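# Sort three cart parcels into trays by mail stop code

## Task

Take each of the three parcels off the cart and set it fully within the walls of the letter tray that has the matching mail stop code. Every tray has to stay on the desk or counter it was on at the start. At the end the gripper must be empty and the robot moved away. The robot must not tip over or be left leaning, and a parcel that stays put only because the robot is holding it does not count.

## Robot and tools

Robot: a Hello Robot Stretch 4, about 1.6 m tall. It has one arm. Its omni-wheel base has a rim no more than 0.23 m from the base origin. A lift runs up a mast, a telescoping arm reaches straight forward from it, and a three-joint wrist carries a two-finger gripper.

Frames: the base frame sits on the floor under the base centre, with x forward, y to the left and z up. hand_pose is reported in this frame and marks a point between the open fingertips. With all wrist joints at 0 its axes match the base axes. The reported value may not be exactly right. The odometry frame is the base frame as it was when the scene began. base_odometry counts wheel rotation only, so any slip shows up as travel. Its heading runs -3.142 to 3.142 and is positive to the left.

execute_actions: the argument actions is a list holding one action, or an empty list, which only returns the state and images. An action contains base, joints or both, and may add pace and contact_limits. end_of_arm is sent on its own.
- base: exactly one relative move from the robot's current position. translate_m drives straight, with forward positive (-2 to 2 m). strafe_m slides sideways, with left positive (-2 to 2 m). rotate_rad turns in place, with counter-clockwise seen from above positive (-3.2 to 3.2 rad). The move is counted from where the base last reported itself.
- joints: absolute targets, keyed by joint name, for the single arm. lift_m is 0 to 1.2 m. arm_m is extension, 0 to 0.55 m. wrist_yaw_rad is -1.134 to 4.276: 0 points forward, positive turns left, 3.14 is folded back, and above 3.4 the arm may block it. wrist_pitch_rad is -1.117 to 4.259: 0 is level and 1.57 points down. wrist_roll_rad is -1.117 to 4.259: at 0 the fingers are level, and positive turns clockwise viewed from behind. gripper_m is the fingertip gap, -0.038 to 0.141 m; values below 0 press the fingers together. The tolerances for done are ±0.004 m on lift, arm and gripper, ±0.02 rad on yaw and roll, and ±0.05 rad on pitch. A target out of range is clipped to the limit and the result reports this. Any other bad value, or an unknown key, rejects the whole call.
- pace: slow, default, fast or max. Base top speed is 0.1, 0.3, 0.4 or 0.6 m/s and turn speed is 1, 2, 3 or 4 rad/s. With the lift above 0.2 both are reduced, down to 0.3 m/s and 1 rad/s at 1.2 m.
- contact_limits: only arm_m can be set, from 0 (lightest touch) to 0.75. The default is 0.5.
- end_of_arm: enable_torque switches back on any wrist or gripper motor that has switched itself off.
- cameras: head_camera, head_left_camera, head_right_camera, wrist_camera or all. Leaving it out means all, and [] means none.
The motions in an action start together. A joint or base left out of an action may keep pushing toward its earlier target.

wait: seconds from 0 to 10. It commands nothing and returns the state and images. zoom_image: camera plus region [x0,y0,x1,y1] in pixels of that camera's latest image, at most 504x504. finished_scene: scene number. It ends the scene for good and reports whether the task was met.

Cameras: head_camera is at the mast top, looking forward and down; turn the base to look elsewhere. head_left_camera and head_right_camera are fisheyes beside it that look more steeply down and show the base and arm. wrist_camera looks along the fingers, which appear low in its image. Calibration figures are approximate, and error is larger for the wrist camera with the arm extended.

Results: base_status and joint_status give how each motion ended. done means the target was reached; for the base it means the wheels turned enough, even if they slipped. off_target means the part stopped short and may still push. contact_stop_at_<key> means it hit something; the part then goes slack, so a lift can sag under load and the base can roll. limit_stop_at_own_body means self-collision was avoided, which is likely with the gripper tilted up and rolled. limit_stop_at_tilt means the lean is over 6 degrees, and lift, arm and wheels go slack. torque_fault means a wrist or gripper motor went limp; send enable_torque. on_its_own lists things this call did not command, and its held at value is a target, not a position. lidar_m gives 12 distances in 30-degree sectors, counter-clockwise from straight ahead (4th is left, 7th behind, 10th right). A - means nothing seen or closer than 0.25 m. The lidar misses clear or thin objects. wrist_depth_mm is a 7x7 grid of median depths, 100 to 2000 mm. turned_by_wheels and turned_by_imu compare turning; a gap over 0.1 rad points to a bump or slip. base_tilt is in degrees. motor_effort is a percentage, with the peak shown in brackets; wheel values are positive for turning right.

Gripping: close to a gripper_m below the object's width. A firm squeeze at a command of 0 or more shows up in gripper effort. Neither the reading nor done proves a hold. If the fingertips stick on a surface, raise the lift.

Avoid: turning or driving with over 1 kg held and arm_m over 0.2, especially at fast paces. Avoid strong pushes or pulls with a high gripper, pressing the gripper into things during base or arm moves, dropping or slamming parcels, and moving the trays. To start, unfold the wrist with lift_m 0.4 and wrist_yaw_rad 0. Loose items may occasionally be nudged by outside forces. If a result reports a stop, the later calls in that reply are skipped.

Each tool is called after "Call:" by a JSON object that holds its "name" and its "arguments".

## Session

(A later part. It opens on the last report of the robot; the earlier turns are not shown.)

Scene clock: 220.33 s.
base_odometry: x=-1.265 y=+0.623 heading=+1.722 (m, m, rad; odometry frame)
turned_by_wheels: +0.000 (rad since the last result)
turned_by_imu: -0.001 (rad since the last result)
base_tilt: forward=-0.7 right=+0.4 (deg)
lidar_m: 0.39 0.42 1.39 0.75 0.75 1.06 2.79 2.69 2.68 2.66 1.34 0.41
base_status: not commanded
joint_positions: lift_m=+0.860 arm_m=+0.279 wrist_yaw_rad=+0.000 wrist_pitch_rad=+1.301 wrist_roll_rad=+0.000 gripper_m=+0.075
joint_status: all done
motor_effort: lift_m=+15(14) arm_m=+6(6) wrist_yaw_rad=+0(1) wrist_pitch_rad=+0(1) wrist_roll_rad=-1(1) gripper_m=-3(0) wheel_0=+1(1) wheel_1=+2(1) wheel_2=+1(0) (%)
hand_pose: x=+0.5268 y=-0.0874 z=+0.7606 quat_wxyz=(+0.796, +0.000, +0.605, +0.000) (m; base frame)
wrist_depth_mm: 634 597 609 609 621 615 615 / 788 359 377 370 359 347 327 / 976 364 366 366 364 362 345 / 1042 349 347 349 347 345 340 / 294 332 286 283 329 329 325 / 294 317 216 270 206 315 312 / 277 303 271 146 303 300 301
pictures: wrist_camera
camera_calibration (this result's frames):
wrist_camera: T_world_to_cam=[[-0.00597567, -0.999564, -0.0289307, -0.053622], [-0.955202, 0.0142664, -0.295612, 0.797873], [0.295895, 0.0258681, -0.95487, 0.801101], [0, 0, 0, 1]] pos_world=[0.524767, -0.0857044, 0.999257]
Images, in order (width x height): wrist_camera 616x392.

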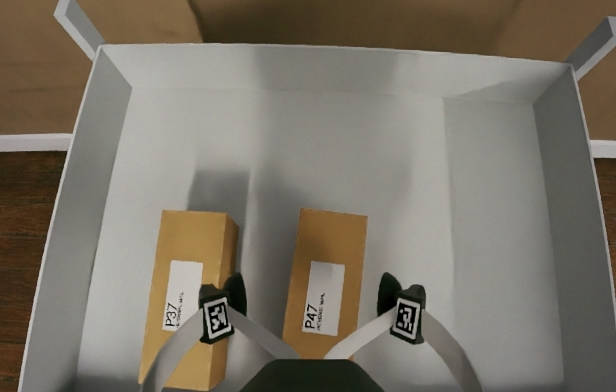

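Call:
{"name": "execute_actions", "arguments": {"actions": [{"base":{"strafe_m":-0.006},"joints":{"wrist_roll_rad":0.1,"lift_m":0.84}}], "cameras": ["wrist_camera"]}}

Call:
{"name": "execute_actions", "arguments": {"actions": [{"joints":{"lift_m":0.79},"pace":"slow"}], "cameras": ["wrist_camera"]}}

Call:
{"name": "execute_actions", "arguments": {"actions": [{"joints":{"gripper_m":0.008}}], "cameras": ["wrist_camera"]}}

Call:
{"name": "execute_actions", "arguments": {"actions": [{"joints":{"lift_m":1.0}}], "cameras": ["wrist_camera"]}}

Scene clock: 226.37 s.
base_odometry: x=-1.259 y=+0.623 heading=+1.722 (m, m, rad; odometry frame)
turned_by_wheels: +0.000 (rad since the last result)
turned_by_imu: -0.002 (rad since the last result)
base_tilt: forward=-0.8 right=+0.4 (deg)
lidar_m: 0.39 0.42 1.39 0.73 0.76 1.08 2.77 2.67 2.68 2.65 1.33 0.39
base_status: done
joint_positions: lift_m=+0.840 arm_m=+0.279 wrist_yaw_rad=+0.000 wrist_pitch_rad=+1.301 wrist_roll_rad=+0.100 gripper_m=+0.075
joint_status: all done
motor_effort: lift_m=+14(17) arm_m=+6(6) wrist_yaw_rad=-1(1) wrist_pitch_rad=-1(1) wrist_roll_rad=-2(6) gripper_m=-1(2) wheel_0=-1(7) wheel_1=+0(8) wheel_2=+0(2) (%)
hand_pose: x=+0.5268 y=-0.0874 z=+0.7407 quat_wxyz=(+0.795, +0.040, +0.605, -0.030) (m; base frame)
wrist_depth_mm: 559 574 574 320 314 315 304 / 325 349 355 351 351 347 310 / 314 349 345 343 338 334 319 / 294 332 330 327 322 320 315 / 290 312 306 262 309 304 303 / 285 257 216 249 206 293 290 / 279 246 267 146 283 278 279
pictures: wrist_camera
camera_calibration (this result's frames):
wrist_camera: T_world_to_cam=[[-0.101712, -0.993267, -0.0554502, 0.016432], [-0.949061, 0.113593, -0.293906, 0.796157], [0.298226, 0.0227317, -0.954225, 0.780065], [0, 0, 0, 1]] pos_world=[0.524637, -0.0918488, 0.979263]
Images, in order (width x height): wrist_camera 616x392.

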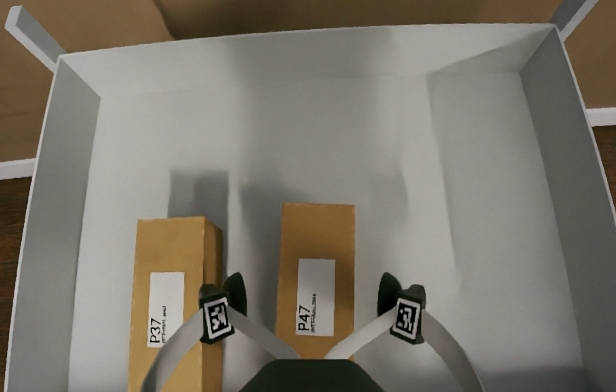

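Scene clock: 227.67 s.
base_odometry: x=-1.259 y=+0.623 heading=+1.722 (m, m, rad; odometry frame)
turned_by_wheels: +0.000 (rad since the last result)
turned_by_imu: -0.001 (rad since the last result)
base_tilt: forward=-0.6 right=+0.3 (deg)
lidar_m: 0.39 0.41 1.40 0.76 0.75 1.09 2.78 2.66 2.68 2.65 1.36 0.41
base_status: not commanded
joint_positions: lift_m=+0.790 arm_m=+0.279 wrist_yaw_rad=+0.000 wrist_pitch_rad=+1.301 wrist_roll_rad=+0.100 gripper_m=+0.075
joint_status: all done
motor_effort: lift_m=+14(13) arm_m=+6(6) wrist_yaw_rad=-2(3) wrist_pitch_rad=+0(1) wrist_roll_rad=+2(0) gripper_m=-2(2) wheel_0=-1(1) wheel_1=+0(0) wheel_2=+0(0) (%)
hand_pose: x=+0.5268 y=-0.0874 z=+0.6907 quat_wxyz=(+0.795, +0.040, +0.605, -0.030) (m; base frame)
wrist_depth_mm: 278 283 291 297 298 300 294 / 297 309 304 301 298 296 293 / 293 296 290 287 285 281 278 / 278 279 277 220 270 268 266 / 267 214 262 210 257 256 254 / 257 204 214 201 200 245 243 / 247 196 240 146 237 234 235
pictures: wrist_camera
camera_calibration (this result's frames):
wrist_camera: T_world_to_cam=[[-0.101714, -0.993267, -0.0554506, 0.013661], [-0.94906, 0.113595, -0.293906, 0.781464], [0.298226, 0.0227316, -0.954225, 0.732358], [0, 0, 0, 1]] pos_world=[0.524638, -0.0918489, 0.929268]
Images, in order (width x height): wrist_camera 616x392.

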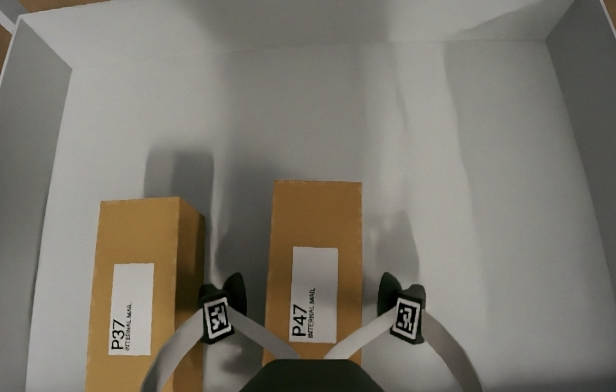

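Scene clock: 229.13 s.
base_odometry: x=-1.259 y=+0.623 heading=+1.722 (m, m, rad; odometry frame)
turned_by_wheels: +0.000 (rad since the last result)
turned_by_imu: -0.001 (rad since the last result)
base_tilt: forward=-0.8 right=+0.5 (deg)
lidar_m: 0.40 0.40 1.39 0.76 0.77 1.08 2.77 2.68 2.69 2.64 1.35 0.41
base_status: not commanded
joint_positions: lift_m=+0.790 arm_m=+0.279 wrist_yaw_rad=+0.000 wrist_pitch_rad=+1.301 wrist_roll_rad=+0.100 gripper_m=+0.008
joint_status: all done
motor_effort: lift_m=+14(14) arm_m=+6(6) wrist_yaw_rad=-1(2) wrist_pitch_rad=-1(2) wrist_roll_rad=+1(0) gripper_m=-21(22) wheel_0=-1(1) wheel_1=+0(0) wheel_2=+0(0) (%)
hand_pose: x=+0.5268 y=-0.0874 z=+0.6907 quat_wxyz=(+0.795, +0.040, +0.605, -0.030) (m; base frame)
wrist_depth_mm: 279 283 293 298 301 300 293 / 297 310 306 300 298 296 293 / 291 293 290 287 283 281 279 / 279 279 276 206 271 268 266 / 266 213 260 197 258 257 254 / 257 204 200 189 191 246 243 / 247 194 226 182 236 233 235
pictures: wrist_camera
camera_calibration (this result's frames):
wrist_camera: T_world_to_cam=[[-0.101734, -0.993266, -0.0554387, 0.0136582], [-0.949103, 0.113607, -0.293764, 0.781345], [0.298084, 0.0227313, -0.954269, 0.73246], [0, 0, 0, 1]] pos_world=[0.524632, -0.0918496, 0.929252]
Images, in order (width x height): wrist_camera 616x392.

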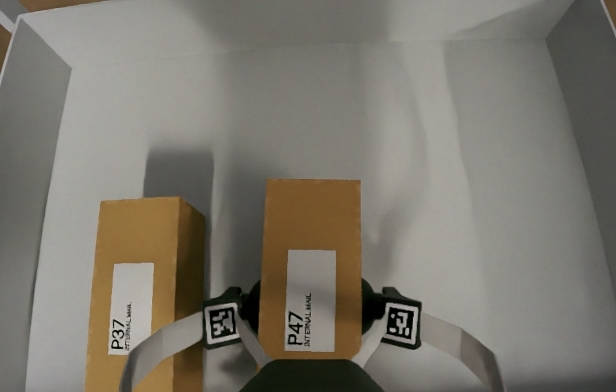

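Scene clock: 231.10 s.
base_odometry: x=-1.259 y=+0.623 heading=+1.722 (m, m, rad; odometry frame)
turned_by_wheels: +0.000 (rad since the last result)
turned_by_imu: -0.001 (rad since the last result)
base_tilt: forward=-0.7 right=+0.3 (deg)
lidar_m: 0.40 0.42 1.41 0.75 0.77 1.09 2.77 2.66 2.70 2.65 1.37 0.41
base_status: not commanded
joint_positions: lift_m=+0.999 arm_m=+0.279 wrist_yaw_rad=+0.000 wrist_pitch_rad=+1.301 wrist_roll_rad=+0.100 gripper_m=+0.008
joint_status: all done
motor_effort: lift_m=+27(22) arm_m=+6(6) wrist_yaw_rad=-2(3) wrist_pitch_rad=-2(2) wrist_roll_rad=+3(1) gripper_m=-20(20) wheel_0=-1(1) wheel_1=+0(0) wheel_2=+0(0) (%)
hand_pose: x=+0.5268 y=-0.0874 z=+0.8996 quat_wxyz=(+0.795, +0.040, +0.605, -0.030) (m; base frame)
wrist_depth_mm: 580 597 621 634 647 661 683 / 699 723 759 788 809 788 831 / 917 866 508 508 500 504 1160 / 1205 1160 500 206 488 484 1182 / 1182 484 473 197 466 459 1098 / 1118 466 200 189 191 439 1042 / 1078 433 389 182 424 373 1025
pictures: wrist_camera
camera_calibration (this result's frames):
wrist_camera: T_world_to_cam=[[-0.101745, -0.993266, -0.0554184, 0.025226], [-0.949161, 0.113607, -0.293575, 0.842547], [0.297894, 0.0227312, -0.954328, 0.932055], [0, 0, 0, 1]] pos_world=[0.524626, -0.0918496, 1.13823]
Images, in order (width x height): wrist_camera 616x392.

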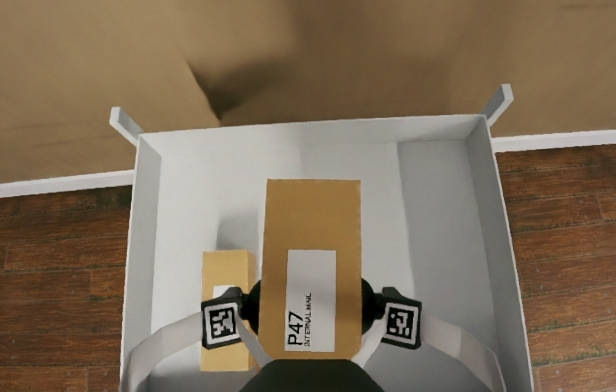

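Call:
{"name": "execute_actions", "arguments": {"actions": [{"base":{"translate_m":-0.87},"joints":{"arm_m":0,"wrist_roll_rad":0},"pace":"max"}], "cameras": []}}

Call:
{"name": "execute_actions", "arguments": {"actions": [{"base":{"rotate_rad":-1.575},"pace":"fast"}], "cameras": []}}

Call:
{"name": "execute_actions", "arguments": {"actions": [{"base":{"translate_m":1.95},"joints":{"lift_m":1.2},"pace":"max"}], "cameras": ["head_left_camera","head_camera"]}}

Scene clock: 244.00 s.
base_odometry: x=-1.128 y=-0.237 heading=+1.723 (m, m, rad; odometry frame)
turned_by_wheels: +0.000 (rad since the last result)
turned_by_imu: -0.001 (rad since the last result)
base_tilt: forward=-0.8 right=+0.5 (deg)
lidar_m: 1.23 1.92 0.77 0.73 0.79 1.09 1.89 1.87 2.38 2.56 2.55 1.87
base_status: done
joint_positions: lift_m=+1.000 arm_m=+0.001 wrist_yaw_rad=+0.000 wrist_pitch_rad=+1.301 wrist_roll_rad=+0.000 gripper_m=+0.008
joint_status: all done
motor_effort: lift_m=+26(27) arm_m=-6(8) wrist_yaw_rad=+0(3) wrist_pitch_rad=-2(2) wrist_roll_rad=-2(3) gripper_m=-20(20) wheel_0=+0(5) wheel_1=+0(9) wheel_2=+0(7) (%)
hand_pose: x=+0.2489 y=-0.0874 z=+0.8997 quat_wxyz=(+0.796, +0.000, +0.606, +0.000) (m; base frame)
wrist_depth_mm: 1397 1397 1430 1366 1397 1366 1366 / 1366 1336 1336 1308 1336 1308 1308 / 1281 1255 1255 1229 1255 1229 1255 / 1182 1205 1205 206 1182 1182 1205 / 1160 1160 1160 198 1138 1118 1118 / 1098 1098 200 188 191 1098 1078 / 1060 1042 842 183 1042 1025 1042
pictures: none
No camera images: the call's "cameras" was empty. Leave "cameras" out to get every camera's image.

Scene clock: 246.27 s.
base_odometry: x=-1.128 y=-0.237 heading=+0.148 (m, m, rad; odometry frame)
turned_by_wheels: -1.575 (rad since the last result)
turned_by_imu: -1.573 (rad since the last result)
base_tilt: forward=-0.7 right=+0.4 (deg)
lidar_m: 2.55 2.57 1.89 1.26 1.91 0.76 0.73 0.78 1.08 1.88 1.88 2.30
base_status: done
joint_positions: lift_m=+1.000 arm_m=+0.001 wrist_yaw_rad=+0.000 wrist_pitch_rad=+1.301 wrist_roll_rad=+0.000 gripper_m=+0.008
joint_status: not commanded
motor_effort: lift_m=+26(26) arm_m=-6(6) wrist_yaw_rad=+0(0) wrist_pitch_rad=-2(2) wrist_roll_rad=+0(1) gripper_m=-21(21) wheel_0=+1(5) wheel_1=+1(5) wheel_2=+1(6) (%)
hand_pose: x=+0.2489 y=-0.0874 z=+0.8997 quat_wxyz=(+0.796, +0.000, +0.606, +0.000) (m; base frame)
wrist_depth_mm: 1397 1430 1397 1366 1397 1397 1366 / 1366 1336 1336 1308 1308 1308 1308 / 1281 1281 1255 1255 1255 1255 1255 / 1182 1205 1205 206 1205 1205 1182 / 1160 1160 1160 197 1138 1138 1118 / 1098 1098 200 189 191 1078 1078 / 1060 1042 854 182 1025 1042 1025
pictures: none
No camera images: the call's "cameras" was empty. Leave "cameras" out to get every camera's image.

Scene clock: 253.17 s.
base_odometry: x=+0.801 y=+0.051 heading=+0.148 (m, m, rad; odometry frame)
turned_by_wheels: +0.000 (rad since the last result)
turned_by_imu: -0.006 (rad since the last result)
base_tilt: forward=-0.9 right=+0.4 (deg)
lidar_m: 0.59 0.64 1.82 1.77 1.88 2.06 2.73 2.73 1.68 1.63 0.88 0.64
base_status: done
joint_positions: lift_m=+1.200 arm_m=+0.001 wrist_yaw_rad=+0.000 wrist_pitch_rad=+1.301 wrist_roll_rad=+0.000 gripper_m=+0.008
joint_status: all done
motor_effort: lift_m=+25(30) arm_m=-6(6) wrist_yaw_rad=-2(0) wrist_pitch_rad=-2(3) wrist_roll_rad=-2(3) gripper_m=-21(21) wheel_0=+0(6) wheel_1=+1(5) wheel_2=+0(13) (%)
hand_pose: x=+0.2489 y=-0.0874 z=+1.0998 quat_wxyz=(+0.796, +0.000, +0.606, +0.000) (m; base frame)
wrist_depth_mm: 500 1060 1060 1576 1576 1537 1576 / 1576 1537 1576 1576 1537 1537 1499 / 1537 1499 1464 1464 1464 1499 1430 / 1430 1397 1397 206 1397 1397 1366 / 1366 1366 1336 196 1336 1308 1308 / 1308 1281 200 189 191 1281 1255 / 1229 1229 1025 182 1205 1205 1205
pictures: head_camera, head_left_camera
Images, in order (width x height): head_camera 420x560, head_left_camera 420x672.

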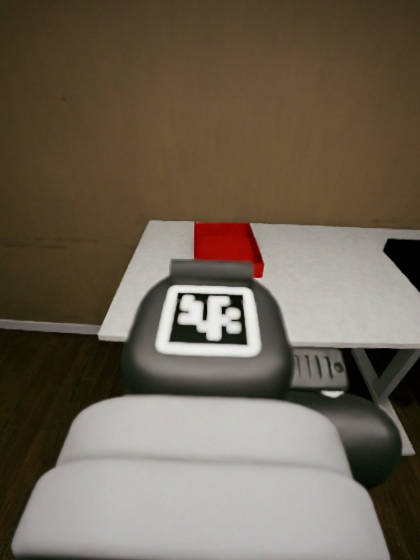

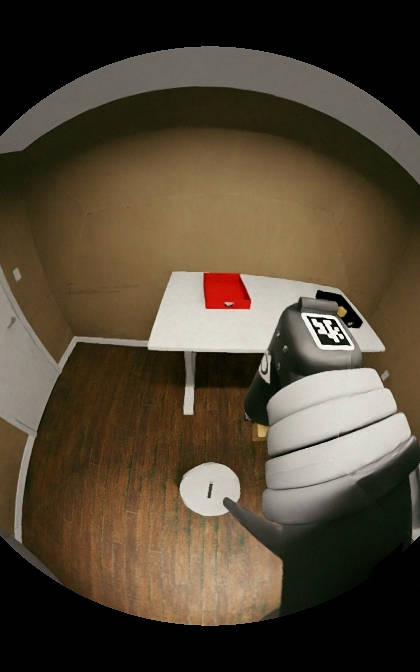

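Call:
{"name": "execute_actions", "arguments": {"actions": [{"base":{"translate_m":0.28},"joints":{"arm_m":0.3}}], "cameras": ["wrist_camera","head_right_camera"]}}

Scene clock: 260.77 s.
base_odometry: x=+1.078 y=+0.092 heading=+0.148 (m, m, rad; odometry frame)
turned_by_wheels: +0.000 (rad since the last result)
turned_by_imu: -0.003 (rad since the last result)
base_tilt: forward=-0.7 right=+0.4 (deg)
lidar_m: 0.31 0.35 1.60 1.77 1.88 2.32 3.06 2.70 1.69 1.87 0.46 0.33
base_status: done
joint_positions: lift_m=+1.200 arm_m=+0.299 wrist_yaw_rad=+0.000 wrist_pitch_rad=+1.301 wrist_roll_rad=+0.000 gripper_m=+0.008
joint_status: all done
motor_effort: lift_m=+25(25) arm_m=+6(7) wrist_yaw_rad=-2(2) wrist_pitch_rad=-2(3) wrist_roll_rad=-2(0) gripper_m=-20(20) wheel_0=+0(4) wheel_1=+1(4) wheel_2=+1(8) (%)
hand_pose: x=+0.5468 y=-0.0874 z=+1.0998 quat_wxyz=(+0.796, +0.000, +0.605, +0.000) (m; base frame)
wrist_depth_mm: 473 469 462 462 459 462 459 / 452 445 442 439 436 439 439 / 427 421 418 418 415 418 418 / 404 402 402 206 394 399 397 / 387 387 382 197 379 379 379 / 370 368 200 189 191 364 359 / 355 347 349 182 345 343 349
pictures: head_right_camera, wrist_camera
camera_calibration (this result's frames):
wrist_camera: T_world_to_cam=[[-0.00617847, -0.999561, -0.0289812, -0.0435241], [-0.955245, 0.0144712, -0.295463, 0.917084], [0.295752, 0.0258586, -0.954915, 1.1192], [0, 0, 0, 1]] pos_world=[0.544765, -0.0857172, 1.33844]
Images, in order (width x height): head_right_camera 420x672, wrist_camera 616x392.

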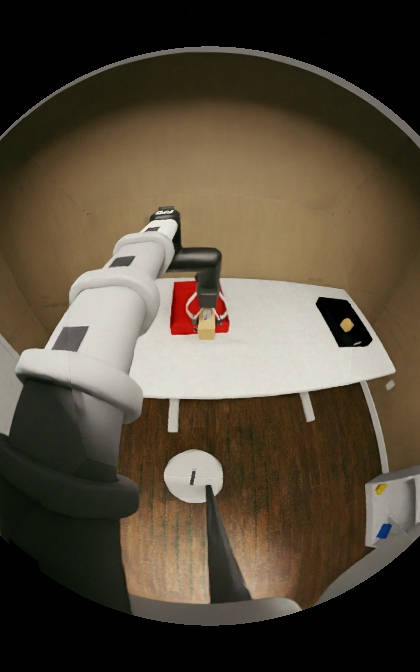

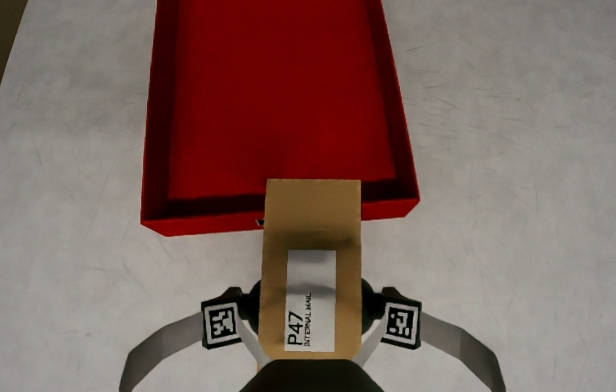

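Call:
{"name": "execute_actions", "arguments": {"actions": [{"base":{"strafe_m":0.035},"joints":{"arm_m":0.52}}], "cameras": ["wrist_camera"]}}

Call:
{"name": "execute_actions", "arguments": {"actions": [{"joints":{"lift_m":1.08}}], "cameras": []}}

Call:
{"name": "execute_actions", "arguments": {"actions": [{"joints":{"gripper_m":0.075}}], "cameras": ["wrist_camera"]}}

Call:
{"name": "execute_actions", "arguments": {"actions": [{"joints":{"lift_m":1.2},"pace":"fast"}], "cameras": ["wrist_camera"]}}

Call:
{"name": "execute_actions", "arguments": {"actions": [{"base":{"translate_m":-2.0},"joints":{"arm_m":0},"pace":"max"}], "cameras": ["head_left_camera"]}}

Call:
{"name": "execute_actions", "arguments": {"actions": [{"base":{"translate_m":-0.32},"joints":{"lift_m":1.0},"pace":"max"}], "cameras": []}}

Call:
{"name": "execute_actions", "arguments": {"actions": [{"base":{"rotate_rad":1.58},"pace":"fast"}], "cameras": []}}

Call:
{"name": "execute_actions", "arguments": {"actions": [{"base":{"translate_m":0.75},"pace":"fast"}], "cameras": ["wrist_camera","head_camera"]}}

Scene clock: 272.77 s.
base_odometry: x=+1.073 y=+0.127 heading=+0.148 (m, m, rad; odometry frame)
turned_by_wheels: +0.000 (rad since the last result)
turned_by_imu: -0.002 (rad since the last result)
base_tilt: forward=-0.7 right=+0.5 (deg)
lidar_m: 0.30 0.34 1.63 1.73 1.86 2.28 3.02 2.80 1.71 1.89 0.47 0.33
base_status: done
joint_positions: lift_m=+1.200 arm_m=+0.519 wrist_yaw_rad=+0.000 wrist_pitch_rad=+1.301 wrist_roll_rad=+0.000 gripper_m=+0.008
joint_status: all done
motor_effort: lift_m=+25(25) arm_m=+6(8) wrist_yaw_rad=-2(3) wrist_pitch_rad=-1(3) wrist_roll_rad=-1(1) gripper_m=-20(19) wheel_0=-1(7) wheel_1=-1(6) wheel_2=+0(2) (%)
hand_pose: x=+0.7667 y=-0.0874 z=+1.0998 quat_wxyz=(+0.796, +0.000, +0.605, +0.000) (m; base frame)
wrist_depth_mm: 500 488 480 480 473 473 455 / 449 449 445 442 442 439 436 / 424 424 410 413 410 418 415 / 404 404 399 206 392 397 397 / 387 387 382 196 375 377 377 / 370 368 200 189 191 362 362 / 355 329 345 182 345 322 347
pictures: wrist_camera
camera_calibration (this result's frames):
wrist_camera: T_world_to_cam=[[-0.00626506, -0.99956, -0.0289806, -0.0421062], [-0.955262, 0.0145521, -0.295402, 1.12713], [0.295694, 0.0258334, -0.954933, 1.05421], [0, 0, 0, 1]] pos_world=[0.764723, -0.0857236, 1.33844]
Images, in order (width x height): wrist_camera 616x392.

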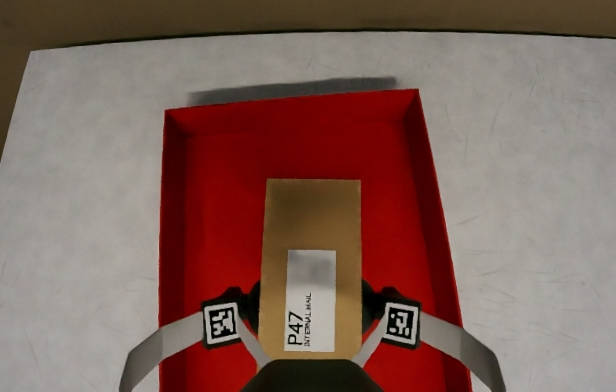

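Scene clock: 274.30 s.
base_odometry: x=+1.073 y=+0.127 heading=+0.148 (m, m, rad; odometry frame)
turned_by_wheels: +0.000 (rad since the last result)
turned_by_imu: -0.001 (rad since the last result)
base_tilt: forward=-0.8 right=+0.3 (deg)
lidar_m: 0.30 0.33 1.63 1.73 1.83 2.30 3.04 2.78 1.71 1.88 0.47 0.33
base_status: not commanded
joint_positions: lift_m=+1.080 arm_m=+0.519 wrist_yaw_rad=+0.000 wrist_pitch_rad=+1.301 wrist_roll_rad=+0.000 gripper_m=+0.008
joint_status: all done
motor_effort: lift_m=+15(26) arm_m=+6(6) wrist_yaw_rad=+0(2) wrist_pitch_rad=-2(2) wrist_roll_rad=+2(1) gripper_m=-23(22) wheel_0=-1(1) wheel_1=-1(1) wheel_2=+1(0) (%)
hand_pose: x=+0.7667 y=-0.0874 z=+0.9806 quat_wxyz=(+0.796, +0.000, +0.606, +0.000) (m; base frame)
wrist_depth_mm: 324 271 267 276 282 314 317 / 309 287 300 301 298 293 300 / 293 279 287 286 285 278 286 / 278 270 273 206 271 262 272 / 263 257 263 196 258 249 260 / 251 246 200 189 191 244 246 / 244 201 237 182 236 206 193
pictures: none
No camera images: the call's "cameras" was empty. Leave "cameras" out to get every camera's image.

Scene clock: 275.77 s.
base_odometry: x=+1.073 y=+0.127 heading=+0.148 (m, m, rad; odometry frame)
turned_by_wheels: +0.000 (rad since the last result)
turned_by_imu: -0.001 (rad since the last result)
base_tilt: forward=-0.7 right=+0.3 (deg)
lidar_m: 0.32 0.33 1.63 1.75 1.84 2.27 3.05 2.80 1.72 1.86 0.48 0.34
base_status: not commanded
joint_positions: lift_m=+1.080 arm_m=+0.519 wrist_yaw_rad=+0.000 wrist_pitch_rad=+1.301 wrist_roll_rad=+0.000 gripper_m=+0.075
joint_status: all done
motor_effort: lift_m=+15(15) arm_m=+6(6) wrist_yaw_rad=-1(1) wrist_pitch_rad=-2(2) wrist_roll_rad=+1(0) gripper_m=-2(21) wheel_0=-1(1) wheel_1=+0(1) wheel_2=+0(0) (%)
hand_pose: x=+0.7667 y=-0.0874 z=+0.9806 quat_wxyz=(+0.796, +0.000, +0.606, +0.000) (m; base frame)
wrist_depth_mm: 325 270 267 276 282 314 317 / 310 289 300 301 300 293 301 / 294 281 287 286 286 278 287 / 278 270 274 219 272 260 273 / 263 258 262 209 259 249 260 / 251 246 215 200 200 243 246 / 244 221 240 146 238 220 193
pictures: wrist_camera
camera_calibration (this result's frames):
wrist_camera: T_world_to_cam=[[-0.00626866, -0.99956, -0.0289799, -0.0455591], [-0.955299, 0.0145521, -0.295284, 1.0918], [0.295576, 0.0258334, -0.95497, 0.940506], [0, 0, 0, 1]] pos_world=[0.764722, -0.0857236, 1.21923]
Images, in order (width x height): wrist_camera 616x392.

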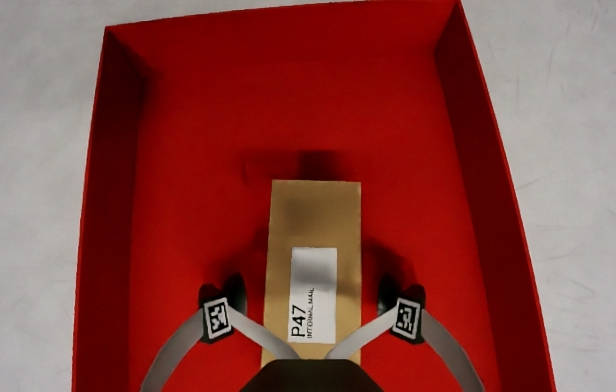

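Scene clock: 277.03 s.
base_odometry: x=+1.073 y=+0.127 heading=+0.148 (m, m, rad; odometry frame)
turned_by_wheels: +0.000 (rad since the last result)
turned_by_imu: -0.001 (rad since the last result)
base_tilt: forward=-0.7 right=+0.4 (deg)
lidar_m: 0.31 0.33 1.63 1.72 1.84 2.28 3.04 2.79 1.68 1.89 0.47 0.33
base_status: not commanded
joint_positions: lift_m=+1.200 arm_m=+0.519 wrist_yaw_rad=+0.000 wrist_pitch_rad=+1.301 wrist_roll_rad=+0.000 gripper_m=+0.075
joint_status: all done
motor_effort: lift_m=+26(28) arm_m=+6(6) wrist_yaw_rad=-1(1) wrist_pitch_rad=-1(1) wrist_roll_rad=-4(3) gripper_m=-2(0) wheel_0=-1(1) wheel_1=-1(1) wheel_2=+0(0) (%)
hand_pose: x=+0.7668 y=-0.0874 z=+1.0997 quat_wxyz=(+0.796, +0.000, +0.605, +0.000) (m; base frame)
wrist_depth_mm: 504 496 477 477 477 469 459 / 449 445 445 442 439 439 439 / 427 427 410 413 413 415 415 / 404 404 399 397 392 397 397 / 384 387 382 334 377 377 379 / 370 368 215 317 206 362 362 / 355 355 349 146 347 345 349
pictures: wrist_camera
camera_calibration (this result's frames):
wrist_camera: T_world_to_cam=[[-0.00626404, -0.99956, -0.0289809, -0.0421089], [-0.955249, 0.0145523, -0.295443, 1.12716], [0.295735, 0.0258334, -0.954921, 1.05408], [0, 0, 0, 1]] pos_world=[0.764731, -0.0857236, 1.33835]
Images, in order (width x height): wrist_camera 616x392.

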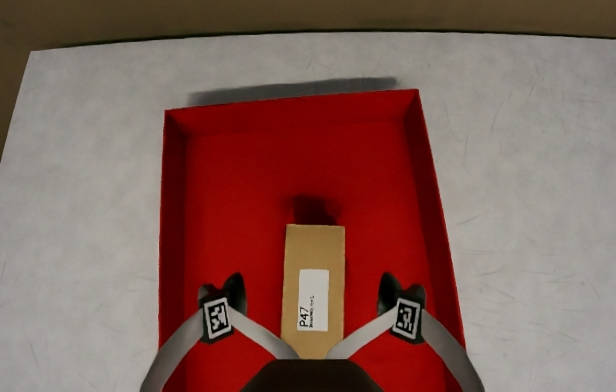

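Scene clock: 285.17 s.
base_odometry: x=-0.905 y=-0.168 heading=+0.148 (m, m, rad; odometry frame)
turned_by_wheels: +0.000 (rad since the last result)
turned_by_imu: -0.001 (rad since the last result)
base_tilt: forward=-0.7 right=+0.4 (deg)
lidar_m: 2.33 2.50 1.87 1.22 1.29 1.02 0.97 1.05 1.41 1.94 1.78 2.43
base_status: done
joint_positions: lift_m=+1.200 arm_m=+0.001 wrist_yaw_rad=+0.000 wrist_pitch_rad=+1.301 wrist_roll_rad=+0.000 gripper_m=+0.075
joint_status: all done
motor_effort: lift_m=+25(26) arm_m=-6(6) wrist_yaw_rad=-3(2) wrist_pitch_rad=-1(1) wrist_roll_rad=-2(2) gripper_m=-1(0) wheel_0=+0(4) wheel_1=-1(8) wheel_2=-2(9) (%)
hand_pose: x=+0.2489 y=-0.0874 z=+1.0998 quat_wxyz=(+0.796, +0.000, +0.605, +0.000) (m; base frame)
wrist_depth_mm: 1708 1661 1661 1618 1661 1576 1661 / 1618 1576 1576 1618 1537 1537 1537 / 1499 1499 1499 1499 1464 1464 1464 / 1430 1397 1430 1397 1397 1397 1397 / 1366 1366 1336 1336 1336 1336 1308 / 1281 1308 216 1281 207 1281 1255 / 1255 1229 1042 146 1205 1229 1205
pictures: head_left_camera
Images, in order (width x height): head_left_camera 420x672.

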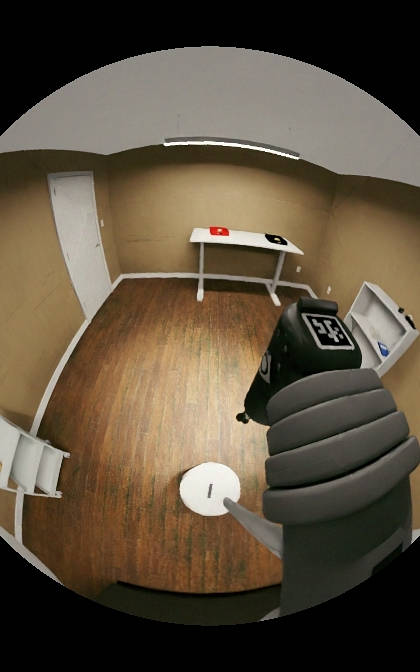

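Scene clock: 287.70 s.
base_odometry: x=-1.222 y=-0.215 heading=+0.148 (m, m, rad; odometry frame)
turned_by_wheels: +0.000 (rad since the last result)
turned_by_imu: +0.000 (rad since the last result)
base_tilt: forward=-0.6 right=+0.4 (deg)
lidar_m: 2.63 2.52 1.27 1.24 0.96 0.69 0.64 0.71 0.97 1.92 1.95 2.38
base_status: done
joint_positions: lift_m=+1.000 arm_m=+0.001 wrist_yaw_rad=+0.000 wrist_pitch_rad=+1.301 wrist_roll_rad=+0.000 gripper_m=+0.075
joint_status: all done
motor_effort: lift_m=+16(21) arm_m=-6(6) wrist_yaw_rad=-2(1) wrist_pitch_rad=-1(0) wrist_roll_rad=+0(3) gripper_m=-3(1) wheel_0=-1(7) wheel_1=+1(2) wheel_2=+1(9) (%)
hand_pose: x=+0.2490 y=-0.0874 z=+0.9005 quat_wxyz=(+0.796, +0.000, +0.605, +0.000) (m; base frame)
wrist_depth_mm: 1397 1397 1397 1397 1397 1366 1366 / 1366 1336 1336 1308 1336 1308 1308 / 1255 1255 1255 1255 1255 1229 1229 / 1229 1182 1182 1182 1182 1205 1182 / 1160 1138 1138 1138 1118 1138 1138 / 1098 1098 215 1098 207 1078 1078 / 1060 1042 854 147 1042 1025 1025
pictures: none
No camera images: the call's "cameras" was empty. Leave "cameras" out to get every camera's image.

Scene clock: 289.97 s.
base_odometry: x=-1.222 y=-0.215 heading=+1.728 (m, m, rad; odometry frame)
turned_by_wheels: +1.580 (rad since the last result)
turned_by_imu: +1.577 (rad since the last result)
base_tilt: forward=-0.7 right=+0.4 (deg)
lidar_m: 1.22 0.92 0.69 0.65 0.65 0.95 1.92 1.97 2.43 2.64 2.49 1.25
base_status: done
joint_positions: lift_m=+1.000 arm_m=+0.001 wrist_yaw_rad=+0.000 wrist_pitch_rad=+1.301 wrist_roll_rad=+0.000 gripper_m=+0.075
joint_status: not commanded
motor_effort: lift_m=+16(16) arm_m=-6(6) wrist_yaw_rad=-1(2) wrist_pitch_rad=+0(1) wrist_roll_rad=-2(0) gripper_m=-2(2) wheel_0=-1(6) wheel_1=+1(8) wheel_2=-1(10) (%)
hand_pose: x=+0.2490 y=-0.0874 z=+0.9005 quat_wxyz=(+0.796, +0.000, +0.605, +0.000) (m; base frame)
wrist_depth_mm: 1397 1397 1397 1397 1366 1366 1366 / 1336 1336 1308 1308 1336 1308 1281 / 1255 1255 1255 1229 1255 1255 1229 / 1160 1205 1182 1205 1182 1182 1182 / 1138 1138 1138 1138 1138 1118 1118 / 1060 1098 215 1098 207 1078 1078 / 1060 1042 854 146 1042 1042 1042
pictures: none
No camera images: the call's "cameras" was empty. Leave "cameras" out to get every camera's image.

Scene clock: 293.53 s.
base_odometry: x=-1.339 y=+0.526 heading=+1.728 (m, m, rad; odometry frame)
turned_by_wheels: +0.000 (rad since the last result)
turned_by_imu: -0.003 (rad since the last result)
base_tilt: forward=-0.7 right=+0.3 (deg)
lidar_m: 0.47 1.10 1.29 0.65 0.67 0.94 2.68 2.62 2.81 2.74 1.47 0.50
base_status: done
joint_positions: lift_m=+1.000 arm_m=+0.001 wrist_yaw_rad=+0.000 wrist_pitch_rad=+1.301 wrist_roll_rad=+0.000 gripper_m=+0.075
joint_status: not commanded
motor_effort: lift_m=+16(16) arm_m=-6(6) wrist_yaw_rad=+0(3) wrist_pitch_rad=-1(1) wrist_roll_rad=-1(2) gripper_m=-1(2) wheel_0=+1(4) wheel_1=+1(5) wheel_2=+0(11) (%)
hand_pose: x=+0.2490 y=-0.0874 z=+0.9005 quat_wxyz=(+0.796, +0.000, +0.605, +0.000) (m; base frame)
wrist_depth_mm: 1160 1138 1078 564 574 564 1118 / 1308 1336 554 530 544 544 1205 / 1281 1255 1229 809 809 759 1255 / 1205 1205 1182 1025 1025 1182 1182 / 1138 1160 1138 1138 1138 1138 1118 / 1098 1098 216 1098 206 1078 1078 / 1060 1060 866 146 1060 1025 1025
pictures: head_camera, wrist_camera
camera_calibration (this result's frames):
wrist_camera: T_world_to_cam=[[-0.00638954, -0.99956, -0.0289802, -0.0511049], [-0.955213, 0.0146751, -0.295556, 0.573784], [0.295851, 0.0257938, -0.954886, 1.01693], [0, 0, 0, 1]] pos_world=[0.246899, -0.0857333, 1.13916]
Images, in order (width x height): head_camera 420x560, wrist_camera 616x392.

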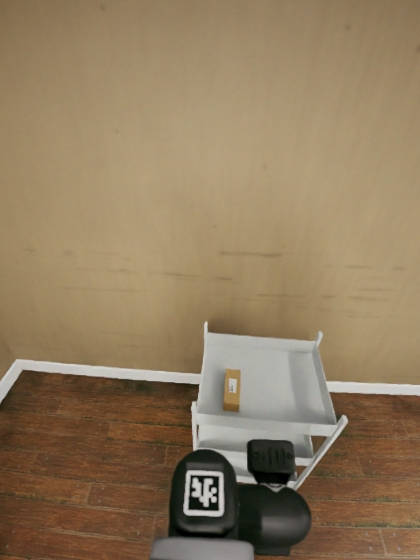

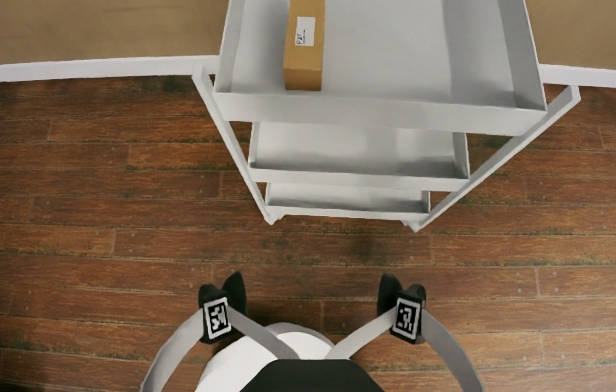

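Call:
{"name": "execute_actions", "arguments": {"actions": [{"base":{"strafe_m":0.012},"joints":{"arm_m":0.38,"gripper_m":0.085,"wrist_roll_rad":0.08},"pace":"fast"}], "cameras": []}}

Call:
{"name": "execute_actions", "arguments": {"actions": [{"joints":{"lift_m":0.85},"pace":"fast"}], "cameras": ["wrist_camera"]}}

Scene clock: 301.17 s.
base_odometry: x=-1.351 y=+0.524 heading=+1.728 (m, m, rad; odometry frame)
turned_by_wheels: +0.000 (rad since the last result)
turned_by_imu: -0.002 (rad since the last result)
base_tilt: forward=-0.7 right=+0.3 (deg)
lidar_m: 0.47 1.10 1.28 0.64 0.66 0.96 2.68 2.65 2.79 2.73 1.46 0.50
base_status: done
joint_positions: lift_m=+1.000 arm_m=+0.379 wrist_yaw_rad=+0.000 wrist_pitch_rad=+1.300 wrist_roll_rad=+0.080 gripper_m=+0.085
joint_status: all done
motor_effort: lift_m=+16(16) arm_m=+6(6) wrist_yaw_rad=-3(2) wrist_pitch_rad=+0(2) wrist_roll_rad=-1(2) gripper_m=-1(0) wheel_0=+0(7) wheel_1=-1(10) wheel_2=-1(3) (%)
hand_pose: x=+0.6269 y=-0.0874 z=+0.9005 quat_wxyz=(+0.795, +0.032, +0.605, -0.024) (m; base frame)
wrist_depth_mm: 574 585 603 609 627 627 647 / 699 723 741 768 778 778 788 / 904 931 891 508 504 500 473 / 1205 1205 1182 496 492 488 473 / 1182 1160 1160 473 469 462 455 / 1118 1098 214 407 218 442 439 / 1078 1060 433 147 427 424 424
pictures: none
No camera images: the call's "cameras" was empty. Leave "cameras" out to get every camera's image.

Scene clock: 302.53 s.
base_odometry: x=-1.351 y=+0.524 heading=+1.728 (m, m, rad; odometry frame)
turned_by_wheels: +0.000 (rad since the last result)
turned_by_imu: -0.001 (rad since the last result)
base_tilt: forward=-0.6 right=+0.3 (deg)
lidar_m: 0.47 1.09 1.28 0.63 0.67 0.94 2.69 2.64 2.78 2.73 1.43 0.51
base_status: not commanded
joint_positions: lift_m=+0.850 arm_m=+0.379 wrist_yaw_rad=+0.000 wrist_pitch_rad=+1.301 wrist_roll_rad=+0.080 gripper_m=+0.085
joint_status: all done
motor_effort: lift_m=+15(19) arm_m=+6(6) wrist_yaw_rad=-1(3) wrist_pitch_rad=+0(0) wrist_roll_rad=-1(0) gripper_m=+0(1) wheel_0=+0(0) wheel_1=-1(1) wheel_2=+0(1) (%)
hand_pose: x=+0.6268 y=-0.0874 z=+0.7506 quat_wxyz=(+0.795, +0.032, +0.605, -0.024) (m; base frame)
wrist_depth_mm: 574 559 591 585 597 603 615 / 699 715 330 351 351 351 347 / 917 946 351 351 351 345 343 / 1060 1060 334 336 334 330 329 / 1025 1008 322 272 317 317 314 / 960 946 214 259 218 303 301 / 931 917 297 147 291 289 289
pictures: wrist_camera
camera_calibration (this result's frames):
wrist_camera: T_world_to_cam=[[-0.0826399, -0.995316, -0.0501721, 0.0110597], [-0.951046, 0.0938078, -0.294469, 0.893926], [0.297796, 0.0233811, -0.954343, 0.760153], [0, 0, 0, 1]] pos_world=[0.624708, -0.0906226, 0.989235]
Images, in order (width x height): wrist_camera 616x392.

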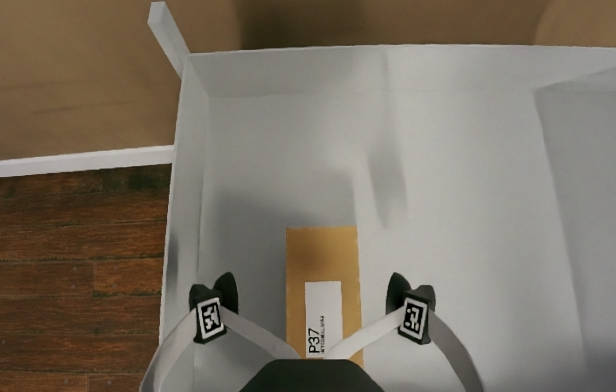

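Call:
{"name": "execute_actions", "arguments": {"actions": [{"base":{"strafe_m":-0.008},"joints":{"arm_m":0.362,"lift_m":0.835}}], "cameras": []}}

Call:
{"name": "execute_actions", "arguments": {"actions": [{"joints":{"lift_m":0.79},"pace":"slow"}], "cameras": ["wrist_camera"]}}

Call:
{"name": "execute_actions", "arguments": {"actions": [{"joints":{"gripper_m":0.008}}], "cameras": []}}

Call:
{"name": "execute_actions", "arguments": {"actions": [{"joints":{"lift_m":1.0}}], "cameras": ["wrist_camera"]}}

Call:
{"name": "execute_actions", "arguments": {"actions": [{"base":{"translate_m":-0.63},"joints":{"arm_m":0,"wrist_roll_rad":0,"lift_m":1.17},"pace":"fast"}], "cameras": []}}

Call:
{"name": "execute_actions", "arguments": {"actions": [{"base":{"rotate_rad":1.57},"pace":"fast"}], "cameras": ["head_left_camera"]}}

Call:
{"name": "execute_actions", "arguments": {"actions": [{"base":{"translate_m":0.25},"joints":{"arm_m":0.25}}], "cameras": ["wrist_camera"]}}

Scene clock: 318.80 s.
base_odometry: x=-1.343 y=+0.525 heading=+1.728 (m, m, rad; odometry frame)
turned_by_wheels: +0.000 (rad since the last result)
turned_by_imu: -0.001 (rad since the last result)
base_tilt: forward=-0.7 right=+0.4 (deg)
lidar_m: 0.48 1.10 1.29 0.65 0.69 0.95 2.68 2.64 2.79 2.72 1.46 0.51
base_status: done
joint_positions: lift_m=+0.835 arm_m=+0.363 wrist_yaw_rad=+0.000 wrist_pitch_rad=+1.301 wrist_roll_rad=+0.080 gripper_m=+0.085
joint_status: all done
motor_effort: lift_m=+14(18) arm_m=-6(7) wrist_yaw_rad=-1(2) wrist_pitch_rad=-1(1) wrist_roll_rad=+1(1) gripper_m=-2(1) wheel_0=+0(4) wheel_1=+2(9) wheel_2=+0(3) (%)
hand_pose: x=+0.6110 y=-0.0874 z=+0.7357 quat_wxyz=(+0.795, +0.032, +0.605, -0.024) (m; base frame)
wrist_depth_mm: 603 591 314 319 319 319 307 / 715 723 351 349 345 343 342 / 946 917 338 336 332 330 327 / 1060 1025 322 322 317 315 312 / 1008 976 309 255 304 301 297 / 960 931 215 244 218 287 286 / 917 891 283 147 279 273 274
pictures: none
No camera images: the call's "cameras" was empty. Leave "cameras" out to get every camera's image.

Scene clock: 320.03 s.
base_odometry: x=-1.343 y=+0.525 heading=+1.728 (m, m, rad; odometry frame)
turned_by_wheels: +0.000 (rad since the last result)
turned_by_imu: +0.000 (rad since the last result)
base_tilt: forward=-0.7 right=+0.4 (deg)
lidar_m: 0.48 1.10 1.32 0.64 0.68 0.94 2.69 2.63 2.83 2.73 1.45 0.49
base_status: not commanded
joint_positions: lift_m=+0.790 arm_m=+0.363 wrist_yaw_rad=+0.000 wrist_pitch_rad=+1.301 wrist_roll_rad=+0.080 gripper_m=+0.085
joint_status: all done
motor_effort: lift_m=+14(13) arm_m=-7(6) wrist_yaw_rad=-2(1) wrist_pitch_rad=+0(1) wrist_roll_rad=-1(2) gripper_m=-2(2) wheel_0=+0(0) wheel_1=+2(2) wheel_2=+0(0) (%)
hand_pose: x=+0.6110 y=-0.0874 z=+0.6907 quat_wxyz=(+0.795, +0.032, +0.605, -0.024) (m; base frame)
wrist_depth_mm: 597 569 303 304 303 303 304 / 715 289 304 303 300 297 296 / 946 286 290 287 285 282 279 / 1008 264 276 219 271 268 267 / 960 241 264 210 259 256 254 / 904 236 215 201 218 246 244 / 878 201 241 147 238 235 235
pictures: wrist_camera
camera_calibration (this result's frames):
wrist_camera: T_world_to_cam=[[-0.0826499, -0.995315, -0.0501694, 0.00675011], [-0.951055, 0.0938159, -0.294438, 0.86123], [0.297765, 0.0233786, -0.954353, 0.707685], [0, 0, 0, 1]] pos_world=[0.60891, -0.0906232, 0.929299]
Images, in order (width x height): wrist_camera 616x392.

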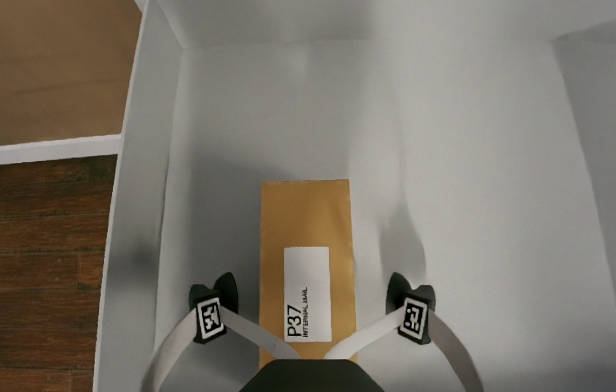

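Scene clock: 321.60 s.
base_odometry: x=-1.343 y=+0.525 heading=+1.728 (m, m, rad; odometry frame)
turned_by_wheels: +0.000 (rad since the last result)
turned_by_imu: -0.001 (rad since the last result)
base_tilt: forward=-0.7 right=+0.5 (deg)
lidar_m: 0.45 1.10 1.28 0.65 0.67 0.95 2.69 2.63 2.79 2.72 1.46 0.51
base_status: not commanded
joint_positions: lift_m=+0.790 arm_m=+0.363 wrist_yaw_rad=+0.000 wrist_pitch_rad=+1.301 wrist_roll_rad=+0.080 gripper_m=+0.008
joint_status: all done
motor_effort: lift_m=+15(15) arm_m=-6(6) wrist_yaw_rad=-3(3) wrist_pitch_rad=-1(1) wrist_roll_rad=+0(0) gripper_m=-20(20) wheel_0=+0(0) wheel_1=+2(2) wheel_2=+0(0) (%)
hand_pose: x=+0.6110 y=-0.0874 z=+0.6907 quat_wxyz=(+0.795, +0.032, +0.605, -0.024) (m; base frame)
wrist_depth_mm: 597 564 303 304 304 303 304 / 715 291 304 301 298 296 294 / 946 285 289 286 285 282 279 / 991 264 276 206 271 268 267 / 946 241 264 197 258 257 254 / 917 234 201 189 191 245 244 / 866 187 240 182 236 233 235
pictures: none
No camera images: the call's "cameras" was empty. Leave "cameras" out to get every camera's image.

Scene clock: 323.57 s.
base_odometry: x=-1.343 y=+0.525 heading=+1.728 (m, m, rad; odometry frame)
turned_by_wheels: +0.000 (rad since the last result)
turned_by_imu: -0.001 (rad since the last result)
base_tilt: forward=-0.8 right=+0.4 (deg)
lidar_m: 0.48 1.10 1.29 0.65 0.68 0.94 2.69 2.63 2.81 2.72 1.43 0.51
base_status: not commanded
joint_positions: lift_m=+0.999 arm_m=+0.363 wrist_yaw_rad=+0.000 wrist_pitch_rad=+1.301 wrist_roll_rad=+0.080 gripper_m=+0.008
joint_status: all done
motor_effort: lift_m=+27(26) arm_m=-6(6) wrist_yaw_rad=-2(0) wrist_pitch_rad=-2(2) wrist_roll_rad=+1(1) gripper_m=-20(22) wheel_0=+0(0) wheel_1=+2(2) wheel_2=+0(1) (%)
hand_pose: x=+0.6109 y=-0.0874 z=+0.8996 quat_wxyz=(+0.795, +0.032, +0.605, -0.024) (m; base frame)
wrist_depth_mm: 597 609 627 640 647 654 668 / 715 741 759 798 809 820 809 / 946 991 517 504 504 500 477 / 1229 1205 508 206 488 484 477 / 1182 1160 484 197 462 462 455 / 1118 1118 200 188 191 442 433 / 1098 1060 433 182 424 418 424
pictures: wrist_camera
camera_calibration (this result's frames):
wrist_camera: T_world_to_cam=[[-0.0826699, -0.995315, -0.0501359, 0.0172049], [-0.951173, 0.0938156, -0.294054, 0.922366], [0.29738, 0.0233785, -0.954473, 0.907466], [0, 0, 0, 1]] pos_world=[0.608891, -0.0906232, 1.13824]
Images, in order (width x height): wrist_camera 616x392.

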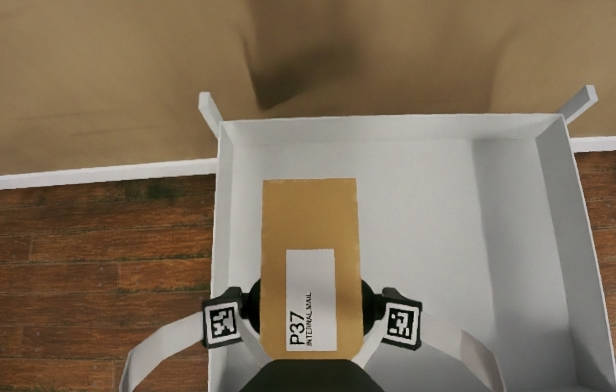

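Scene clock: 326.80 s.
base_odometry: x=-1.245 y=-0.097 heading=+1.728 (m, m, rad; odometry frame)
turned_by_wheels: +0.000 (rad since the last result)
turned_by_imu: +0.000 (rad since the last result)
base_tilt: forward=-0.8 right=+0.5 (deg)
lidar_m: 1.11 1.75 0.69 0.63 0.67 0.95 2.05 2.06 2.58 2.67 2.33 1.15
base_status: done
joint_positions: lift_m=+1.170 arm_m=+0.001 wrist_yaw_rad=+0.000 wrist_pitch_rad=+1.301 wrist_roll_rad=+0.000 gripper_m=+0.008
joint_status: all done
motor_effort: lift_m=+26(27) arm_m=-6(6) wrist_yaw_rad=-1(2) wrist_pitch_rad=-2(2) wrist_roll_rad=-3(5) gripper_m=-21(22) wheel_0=+0(4) wheel_1=+1(0) wheel_2=-2(12) (%)
hand_pose: x=+0.2488 y=-0.0874 z=+1.0697 quat_wxyz=(+0.796, +0.000, +0.606, +0.000) (m; base frame)
wrist_depth_mm: 1618 1618 1618 1430 1430 1618 1576 / 1537 1537 1537 1537 1499 1499 1499 / 1464 1464 1464 1430 1464 1430 1397 / 1118 1366 1397 206 1397 1366 1336 / 1042 1336 1336 197 1308 1308 1281 / 1042 1255 200 189 191 1255 1255 / 1042 1205 1008 182 1182 1182 1205
pictures: none
No camera images: the call's "cameras" was empty. Leave "cameras" out to get every camera's image.

Scene clock: 329.53 s.
base_odometry: x=-1.245 y=-0.097 heading=-2.986 (m, m, rad; odometry frame)
turned_by_wheels: +1.570 (rad since the last result)
turned_by_imu: +1.566 (rad since the last result)
base_tilt: forward=-0.8 right=+0.4 (deg)
lidar_m: 0.64 0.68 0.96 2.04 2.06 2.89 3.50 2.32 1.13 1.11 1.77 0.67
base_status: done
joint_positions: lift_m=+1.170 arm_m=+0.001 wrist_yaw_rad=+0.000 wrist_pitch_rad=+1.301 wrist_roll_rad=+0.000 gripper_m=+0.008
joint_status: not commanded
motor_effort: lift_m=+26(26) arm_m=-6(7) wrist_yaw_rad=+1(0) wrist_pitch_rad=-2(3) wrist_roll_rad=+2(3) gripper_m=-22(20) wheel_0=-2(4) wheel_1=+0(3) wheel_2=-1(5) (%)
hand_pose: x=+0.2489 y=-0.0874 z=+1.0697 quat_wxyz=(+0.796, +0.000, +0.606, +0.000) (m; base frame)
wrist_depth_mm: 615 609 615 615 609 603 603 / 741 759 768 759 759 741 1430 / 1008 1008 1025 1025 991 1078 1464 / 1397 1366 1366 206 1397 1366 1366 / 1336 1336 1308 197 1308 1308 1308 / 1255 1255 200 189 191 1229 1229 / 1229 1182 1008 182 1182 1182 1205
pictures: head_left_camera
Images, in order (width x height): head_left_camera 420x672.

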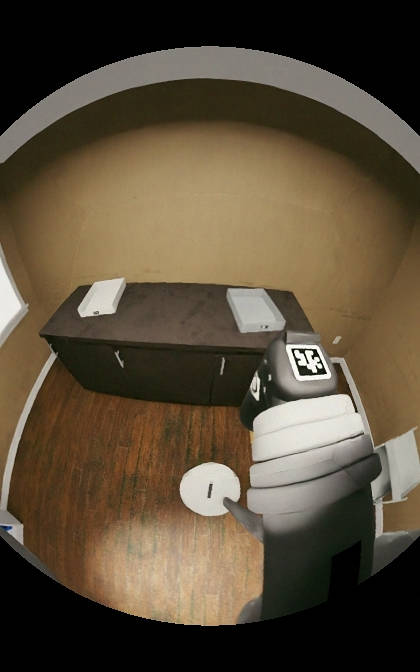

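Scene clock: 331.80 s.
base_odometry: x=-1.492 y=-0.136 heading=-2.986 (m, m, rad; odometry frame)
turned_by_wheels: +0.000 (rad since the last result)
turned_by_imu: -0.002 (rad since the last result)
base_tilt: forward=-0.7 right=+0.4 (deg)
lidar_m: 0.38 0.43 0.58 2.02 2.14 2.62 3.78 2.30 1.17 1.14 0.56 0.40
base_status: done
joint_positions: lift_m=+1.170 arm_m=+0.249 wrist_yaw_rad=+0.000 wrist_pitch_rad=+1.301 wrist_roll_rad=+0.000 gripper_m=+0.008
joint_status: all done
motor_effort: lift_m=+26(26) arm_m=+6(6) wrist_yaw_rad=+0(0) wrist_pitch_rad=-2(2) wrist_roll_rad=-3(1) gripper_m=-19(19) wheel_0=-1(6) wheel_1=-1(7) wheel_2=+0(11) (%)
hand_pose: x=+0.4968 y=-0.0874 z=+1.0697 quat_wxyz=(+0.796, +0.000, +0.605, +0.000) (m; base frame)
wrist_depth_mm: 484 484 480 469 473 466 473 / 462 459 459 452 449 445 445 / 439 436 436 427 427 427 392 / 415 415 413 207 407 407 392 / 397 397 397 197 389 387 384 / 377 379 201 189 191 373 370 / 364 359 359 182 355 353 357
pictures: wrist_camera
camera_calibration (this result's frames):
wrist_camera: T_world_to_cam=[[-0.0062761, -0.99956, -0.0289874, -0.0446559], [-0.95526, 0.0145648, -0.295409, 0.860348], [0.295701, 0.0258365, -0.954931, 1.1053], [0, 0, 0, 1]] pos_world=[0.494737, -0.0857241, 1.30835]
Images, in order (width x height): wrist_camera 616x392.

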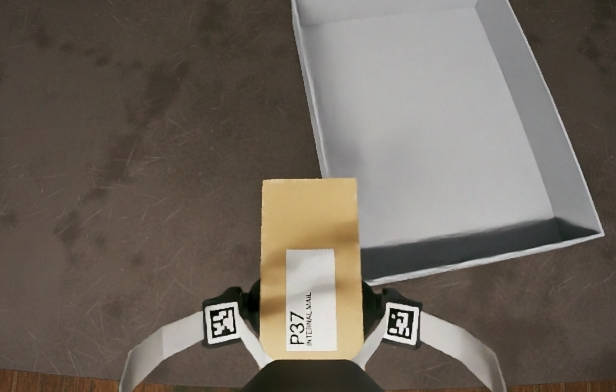

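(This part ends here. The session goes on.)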